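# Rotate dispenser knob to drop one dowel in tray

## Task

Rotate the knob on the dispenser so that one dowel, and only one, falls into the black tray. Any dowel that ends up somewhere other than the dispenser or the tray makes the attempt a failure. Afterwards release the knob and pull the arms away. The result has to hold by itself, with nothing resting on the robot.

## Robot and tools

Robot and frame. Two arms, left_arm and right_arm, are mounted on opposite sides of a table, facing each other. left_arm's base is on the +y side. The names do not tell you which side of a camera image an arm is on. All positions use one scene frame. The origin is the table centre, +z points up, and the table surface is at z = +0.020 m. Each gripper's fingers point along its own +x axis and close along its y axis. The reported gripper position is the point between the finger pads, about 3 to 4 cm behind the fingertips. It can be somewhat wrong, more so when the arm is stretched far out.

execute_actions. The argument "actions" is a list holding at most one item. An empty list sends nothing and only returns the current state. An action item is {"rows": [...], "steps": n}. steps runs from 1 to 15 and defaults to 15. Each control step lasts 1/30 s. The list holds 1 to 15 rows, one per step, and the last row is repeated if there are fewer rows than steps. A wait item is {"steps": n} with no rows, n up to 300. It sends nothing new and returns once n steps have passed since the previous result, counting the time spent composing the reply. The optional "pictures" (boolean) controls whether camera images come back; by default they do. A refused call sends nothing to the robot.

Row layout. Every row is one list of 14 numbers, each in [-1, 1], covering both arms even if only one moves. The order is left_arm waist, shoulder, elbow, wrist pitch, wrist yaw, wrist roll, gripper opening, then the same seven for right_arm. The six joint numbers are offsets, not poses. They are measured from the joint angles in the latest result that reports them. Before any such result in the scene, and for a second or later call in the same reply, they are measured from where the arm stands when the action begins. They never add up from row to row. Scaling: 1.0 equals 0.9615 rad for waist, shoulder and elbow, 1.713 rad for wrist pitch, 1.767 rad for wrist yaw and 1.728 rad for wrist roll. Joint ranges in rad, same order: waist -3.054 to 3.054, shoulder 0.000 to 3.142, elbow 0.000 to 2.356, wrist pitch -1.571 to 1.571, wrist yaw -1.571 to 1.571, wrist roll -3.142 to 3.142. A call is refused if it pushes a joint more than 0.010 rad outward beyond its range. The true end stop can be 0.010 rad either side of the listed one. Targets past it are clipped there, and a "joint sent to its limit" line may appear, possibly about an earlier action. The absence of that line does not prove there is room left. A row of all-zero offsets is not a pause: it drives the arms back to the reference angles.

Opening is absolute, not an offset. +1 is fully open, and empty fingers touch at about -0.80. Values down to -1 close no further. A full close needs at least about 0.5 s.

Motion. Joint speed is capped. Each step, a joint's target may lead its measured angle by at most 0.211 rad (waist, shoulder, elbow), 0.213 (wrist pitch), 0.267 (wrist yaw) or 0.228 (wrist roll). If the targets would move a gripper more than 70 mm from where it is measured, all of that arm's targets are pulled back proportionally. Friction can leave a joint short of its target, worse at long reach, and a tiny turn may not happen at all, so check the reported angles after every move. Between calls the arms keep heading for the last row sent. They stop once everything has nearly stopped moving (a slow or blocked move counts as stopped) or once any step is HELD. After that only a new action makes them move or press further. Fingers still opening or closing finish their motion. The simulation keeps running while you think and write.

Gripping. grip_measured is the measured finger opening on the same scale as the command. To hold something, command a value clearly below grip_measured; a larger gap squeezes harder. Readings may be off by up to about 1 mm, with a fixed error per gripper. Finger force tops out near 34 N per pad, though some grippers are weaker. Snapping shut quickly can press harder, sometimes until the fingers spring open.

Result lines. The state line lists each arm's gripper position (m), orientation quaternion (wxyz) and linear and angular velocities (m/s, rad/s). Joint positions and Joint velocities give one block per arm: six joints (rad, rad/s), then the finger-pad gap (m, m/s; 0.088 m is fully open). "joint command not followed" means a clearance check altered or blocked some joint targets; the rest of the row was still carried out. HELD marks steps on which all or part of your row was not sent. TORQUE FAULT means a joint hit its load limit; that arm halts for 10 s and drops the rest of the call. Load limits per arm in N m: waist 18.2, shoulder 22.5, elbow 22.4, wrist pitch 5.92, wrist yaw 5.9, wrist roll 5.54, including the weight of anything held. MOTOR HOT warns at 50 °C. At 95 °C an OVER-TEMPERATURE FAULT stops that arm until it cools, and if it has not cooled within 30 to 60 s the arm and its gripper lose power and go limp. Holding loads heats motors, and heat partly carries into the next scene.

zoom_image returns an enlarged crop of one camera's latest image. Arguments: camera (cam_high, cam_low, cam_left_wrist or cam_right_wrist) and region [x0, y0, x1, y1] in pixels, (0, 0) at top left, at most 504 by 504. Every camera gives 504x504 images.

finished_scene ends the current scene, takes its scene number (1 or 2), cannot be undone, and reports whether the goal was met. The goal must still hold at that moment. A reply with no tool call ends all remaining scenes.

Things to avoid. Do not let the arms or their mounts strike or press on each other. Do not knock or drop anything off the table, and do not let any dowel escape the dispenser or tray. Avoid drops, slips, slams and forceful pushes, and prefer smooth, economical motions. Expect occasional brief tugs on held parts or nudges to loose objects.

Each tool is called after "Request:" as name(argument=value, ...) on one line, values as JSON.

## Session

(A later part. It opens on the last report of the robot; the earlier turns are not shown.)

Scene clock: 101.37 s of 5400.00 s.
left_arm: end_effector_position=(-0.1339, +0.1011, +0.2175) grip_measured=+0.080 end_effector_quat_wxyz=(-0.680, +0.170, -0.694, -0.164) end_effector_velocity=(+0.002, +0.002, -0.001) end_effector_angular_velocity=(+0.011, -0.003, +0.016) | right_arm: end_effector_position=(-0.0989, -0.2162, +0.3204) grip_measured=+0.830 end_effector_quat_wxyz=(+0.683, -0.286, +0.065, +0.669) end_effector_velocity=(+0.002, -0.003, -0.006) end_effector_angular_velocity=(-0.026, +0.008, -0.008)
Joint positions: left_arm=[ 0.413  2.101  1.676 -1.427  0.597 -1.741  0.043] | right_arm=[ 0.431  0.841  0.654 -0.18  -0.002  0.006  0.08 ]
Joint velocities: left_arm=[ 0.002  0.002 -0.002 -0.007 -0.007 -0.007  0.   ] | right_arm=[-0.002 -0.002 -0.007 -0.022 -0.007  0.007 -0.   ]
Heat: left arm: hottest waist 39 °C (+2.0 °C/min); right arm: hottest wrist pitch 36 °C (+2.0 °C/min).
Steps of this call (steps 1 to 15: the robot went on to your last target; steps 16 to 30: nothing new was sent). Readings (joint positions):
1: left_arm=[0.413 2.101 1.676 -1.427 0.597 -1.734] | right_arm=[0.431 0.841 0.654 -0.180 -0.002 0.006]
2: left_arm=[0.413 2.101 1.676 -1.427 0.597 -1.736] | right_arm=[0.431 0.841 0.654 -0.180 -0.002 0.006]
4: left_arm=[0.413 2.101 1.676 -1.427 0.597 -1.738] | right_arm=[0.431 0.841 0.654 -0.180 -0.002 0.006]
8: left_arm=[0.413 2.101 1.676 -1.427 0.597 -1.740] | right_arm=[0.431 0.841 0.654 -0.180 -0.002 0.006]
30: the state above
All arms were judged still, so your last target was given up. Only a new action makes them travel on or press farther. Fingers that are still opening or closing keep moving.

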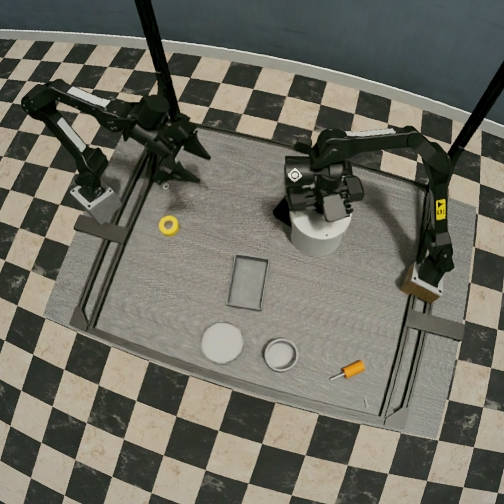

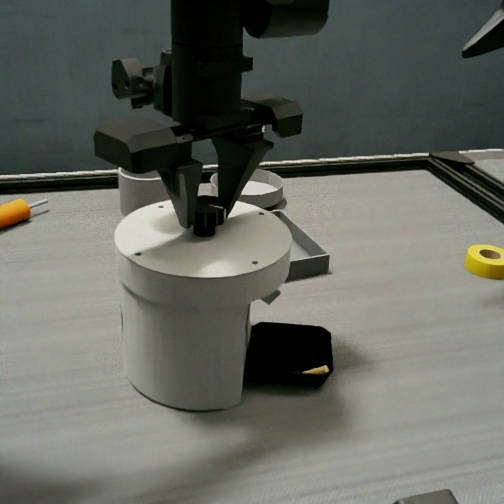

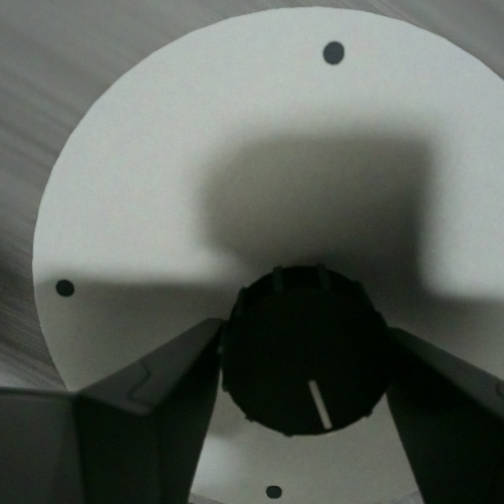

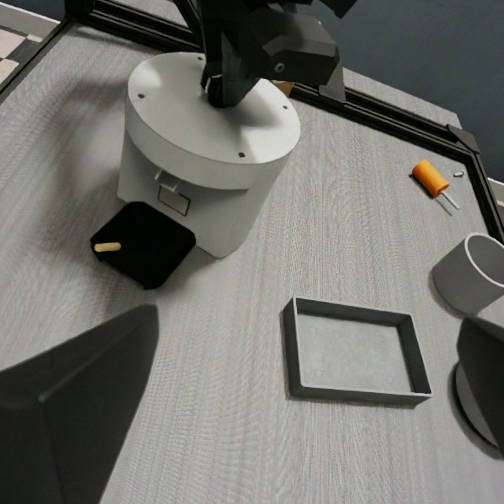

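Request:
execute_actions(actions=[{"rows":[[0,0,0,0,0,0,1,0,0,0,0,0,0,0.83]],"steps":10}], pictures=false)

Request:
execute_actions(actions=[{"rows":[[0.03,-0.06,0,0,0,0,1,0,0,0,0,0,0,0.83],[0.06,-0.12,0,0,0,0,1,0,0,0,0,0,0,0.83],[0.1,-0.2,0,0,0,0,1,0,0,0,0,0,0,0.83],[0.15,-0.5,0,0,0,0,1,0,0,0,0,0,0,0.83]],"steps":15}], pictures=false)

Request:
execute_actions(actions=[{"steps":15}])

Scene clock: 107.47 s of 5400.00 s.
left_arm: end_effector_position=(-0.1338, +0.1012, +0.2176) grip_measured=+0.733 end_effector_quat_wxyz=(-0.680, +0.170, -0.694, -0.164) end_effector_velocity=(-0.002, +0.008, -0.000) end_effector_angular_velocity=(+0.033, +0.002, +0.025) | right_arm: end_effector_position=(-0.0989, -0.2162, +0.3204) grip_measured=+0.830 end_effector_quat_wxyz=(+0.683, -0.286, +0.065, +0.669) end_effector_velocity=(-0.002, -0.001, -0.002) end_effector_angular_velocity=(-0.015, -0.010, +0.024)
Joint positions: left_arm=[ 0.414  2.101  1.676 -1.427  0.597 -1.741  0.075] | right_arm=[ 0.431  0.841  0.654 -0.18  -0.002  0.006  0.08 ]
Joint velocities: left_arm=[-0.002 -0.002 -0.002 -0.037 -0.007 -0.007  0.175] | right_arm=[-0.002 -0.002 -0.002 -0.007 -0.022 -0.022 -0.   ]
Heat: left arm: hottest waist 39 °C (+1.0 °C/min); right arm: hottest wrist pitch 36 °C (+1.0 °C/min).
Steps of this call (steps 1 to 90: nothing new was sent; then 2.77 s passed at rest; steps 91 to 100: all 10 steps of this action). Readings (joint positions):
91: left_arm=[0.413 2.101 1.676 -1.427 0.597 -1.741] | right_arm=[0.431 0.841 0.654 -0.180 -0.002 0.006]
92: left_arm=[0.413 2.101 1.676 -1.427 0.597 -1.741] | right_arm=[0.431 0.841 0.654 -0.180 -0.002 0.006]
94: left_arm=[0.413 2.101 1.676 -1.427 0.597 -1.741] | right_arm=[0.431 0.841 0.654 -0.180 -0.002 0.006]
98: left_arm=[0.414 2.101 1.676 -1.427 0.597 -1.741] | right_arm=[0.431 0.841 0.654 -0.180 -0.002 0.006]
100: the state above

Scene clock: 107.97 s of 5400.00 s.
left_arm: end_effector_position=(-0.1890, +0.1529, +0.3572) grip_measured=+1.000 end_effector_quat_wxyz=(-0.680, +0.282, -0.675, +0.056) end_effector_velocity=(-0.041, +0.036, +0.036) end_effector_angular_velocity=(-0.143, -0.077, -0.087) | right_arm: end_effector_position=(-0.0989, -0.2162, +0.3204) grip_measured=+0.830 end_effector_quat_wxyz=(+0.683, -0.286, +0.065, +0.669) end_effector_velocity=(+0.000, -0.001, -0.002) end_effector_angular_velocity=(-0.009, -0.004, +0.005)
Joint positions: left_arm=[ 0.556  1.632  1.682 -1.425  0.597 -1.741  0.088] | right_arm=[ 0.431  0.841  0.654 -0.18  -0.002  0.006  0.08 ]
Joint velocities: left_arm=[-0.002 -0.203 -0.007 -0.007 -0.007 -0.007  0.   ] | right_arm=[-0.002 -0.002 -0.002 -0.007 -0.007 -0.007 -0.   ]
Heat: left arm: hottest waist 39 °C (+1.0 °C/min); right arm: hottest wrist pitch 36 °C (+1.0 °C/min).
Steps of this call (steps 1 to 15: all 15 steps of this action). Readings (joint positions):
1: left_arm=[0.415 2.095 1.676 -1.427 0.597 -1.741] | right_arm=[0.431 0.841 0.654 -0.180 -0.002 0.006]
2: left_arm=[0.421 2.083 1.676 -1.427 0.597 -1.741] | right_arm=[0.431 0.841 0.654 -0.180 -0.002 0.006]
4: left_arm=[0.451 2.028 1.673 -1.426 0.597 -1.741] | right_arm=[0.431 0.841 0.654 -0.180 -0.002 0.006]
8: left_arm=[0.536 1.848 1.673 -1.425 0.597 -1.741] | right_arm=[0.431 0.841 0.654 -0.180 -0.002 0.006]
15: the state above

Scene clock: 108.47 s of 5400.00 s.
left_arm: end_effector_position=(-0.1902, +0.1542, +0.3588) grip_measured=+1.000 end_effector_quat_wxyz=(-0.680, +0.283, -0.674, +0.060) end_effector_velocity=(-0.003, +0.003, -0.000) end_effector_angular_velocity=(+0.002, +0.002, +0.016) | right_arm: end_effector_position=(-0.0989, -0.2162, +0.3204) grip_measured=+0.830 end_effector_quat_wxyz=(+0.683, -0.286, +0.065, +0.669) end_effector_velocity=(+0.000, +0.000, -0.003) end_effector_angular_velocity=(-0.006, -0.016, +0.013)
Joint positions: left_arm=[ 0.557  1.625  1.682 -1.425  0.597 -1.741  0.088] | right_arm=[ 0.431  0.841  0.654 -0.18  -0.002  0.006  0.08 ]
Joint velocities: left_arm=[-0.007 -0.012 -0.002 -0.007 -0.007 -0.022  0.   ] | right_arm=[-0.002  0.002 -0.007  0.007 -0.007 -0.022  0.   ]
Heat: left arm: hottest waist 39 °C (+1.0 °C/min); right arm: hottest wrist pitch 36 °C (+1.0 °C/min).
Steps of this call (steps 1 to 15: the robot went on to your last target). Readings (joint positions):
1: left_arm=[0.556 1.629 1.682 -1.425 0.597 -1.741] | right_arm=[0.431 0.841 0.654 -0.180 -0.002 0.006]
2: left_arm=[0.556 1.628 1.682 -1.425 0.597 -1.741] | right_arm=[0.431 0.841 0.654 -0.180 -0.002 0.006]
4: left_arm=[0.556 1.628 1.682 -1.425 0.597 -1.741] | right_arm=[0.431 0.841 0.654 -0.180 -0.002 0.006]
8: left_arm=[0.556 1.626 1.682 -1.425 0.597 -1.741] | right_arm=[0.431 0.841 0.654 -0.180 -0.002 0.006]
15: the state above
All arms were judged still, so your last target was given up. Only a new action makes them travel on or press farther. Fingers that are still opening or closing keep moving.

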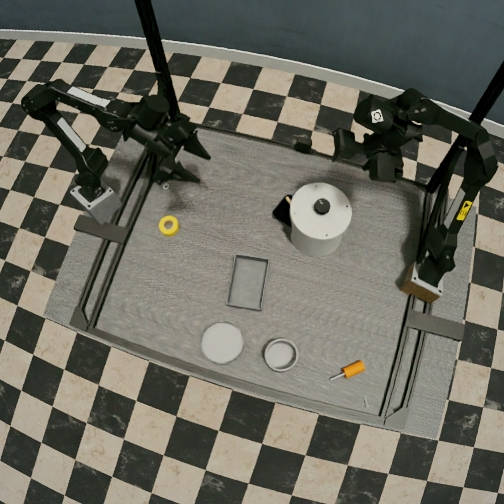

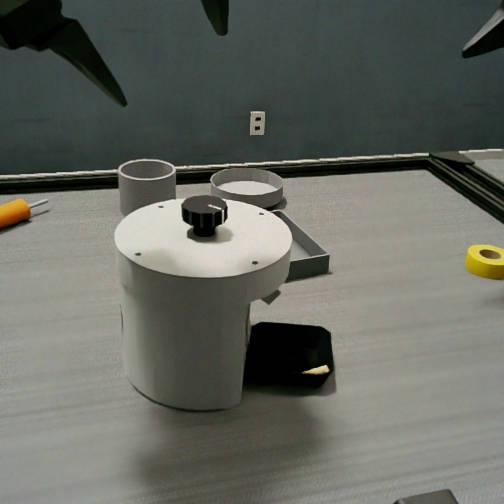

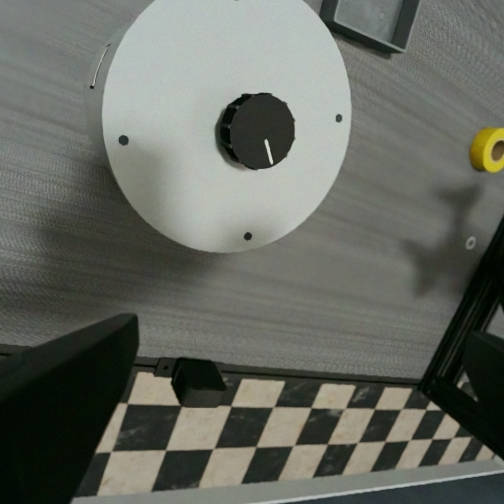

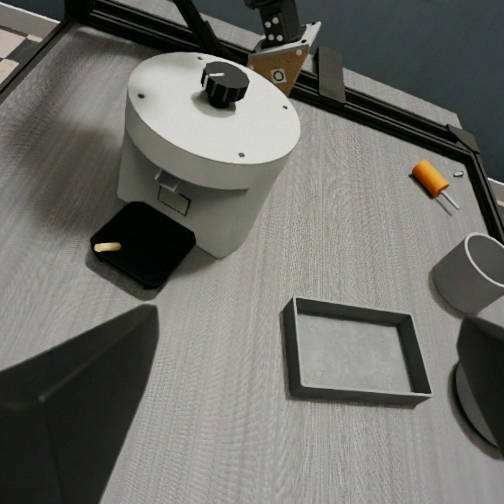

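The dowel seems to lean on the corner; checking.

Request:
zoom_image(camera="cam_right_wrist", region=[75, 190, 205, 300])

Request:
zoom_image(camera="cam_low", region=[240, 310, 350, 400])

Region (75, 190, 205, 300) of cam_right_wrist's 504x504 image, scaled by 3.877, with more detail than that image has; it fills the top 426 rows of this view, and the rest is white.

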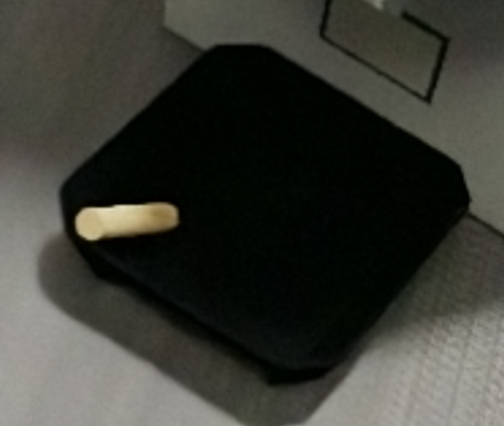

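Region (240, 310, 350, 400) of cam_low's 504x504 image, scaled by 4.582, with more detail than that image has; it fills the top 412 rows of this view, and the rest is white.

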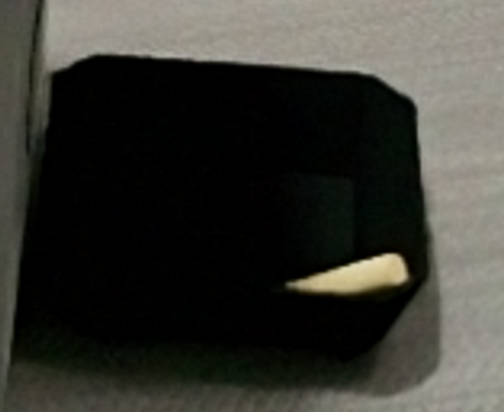

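Request:
finished_scene(scene=2)

The scene is finished: the task was done.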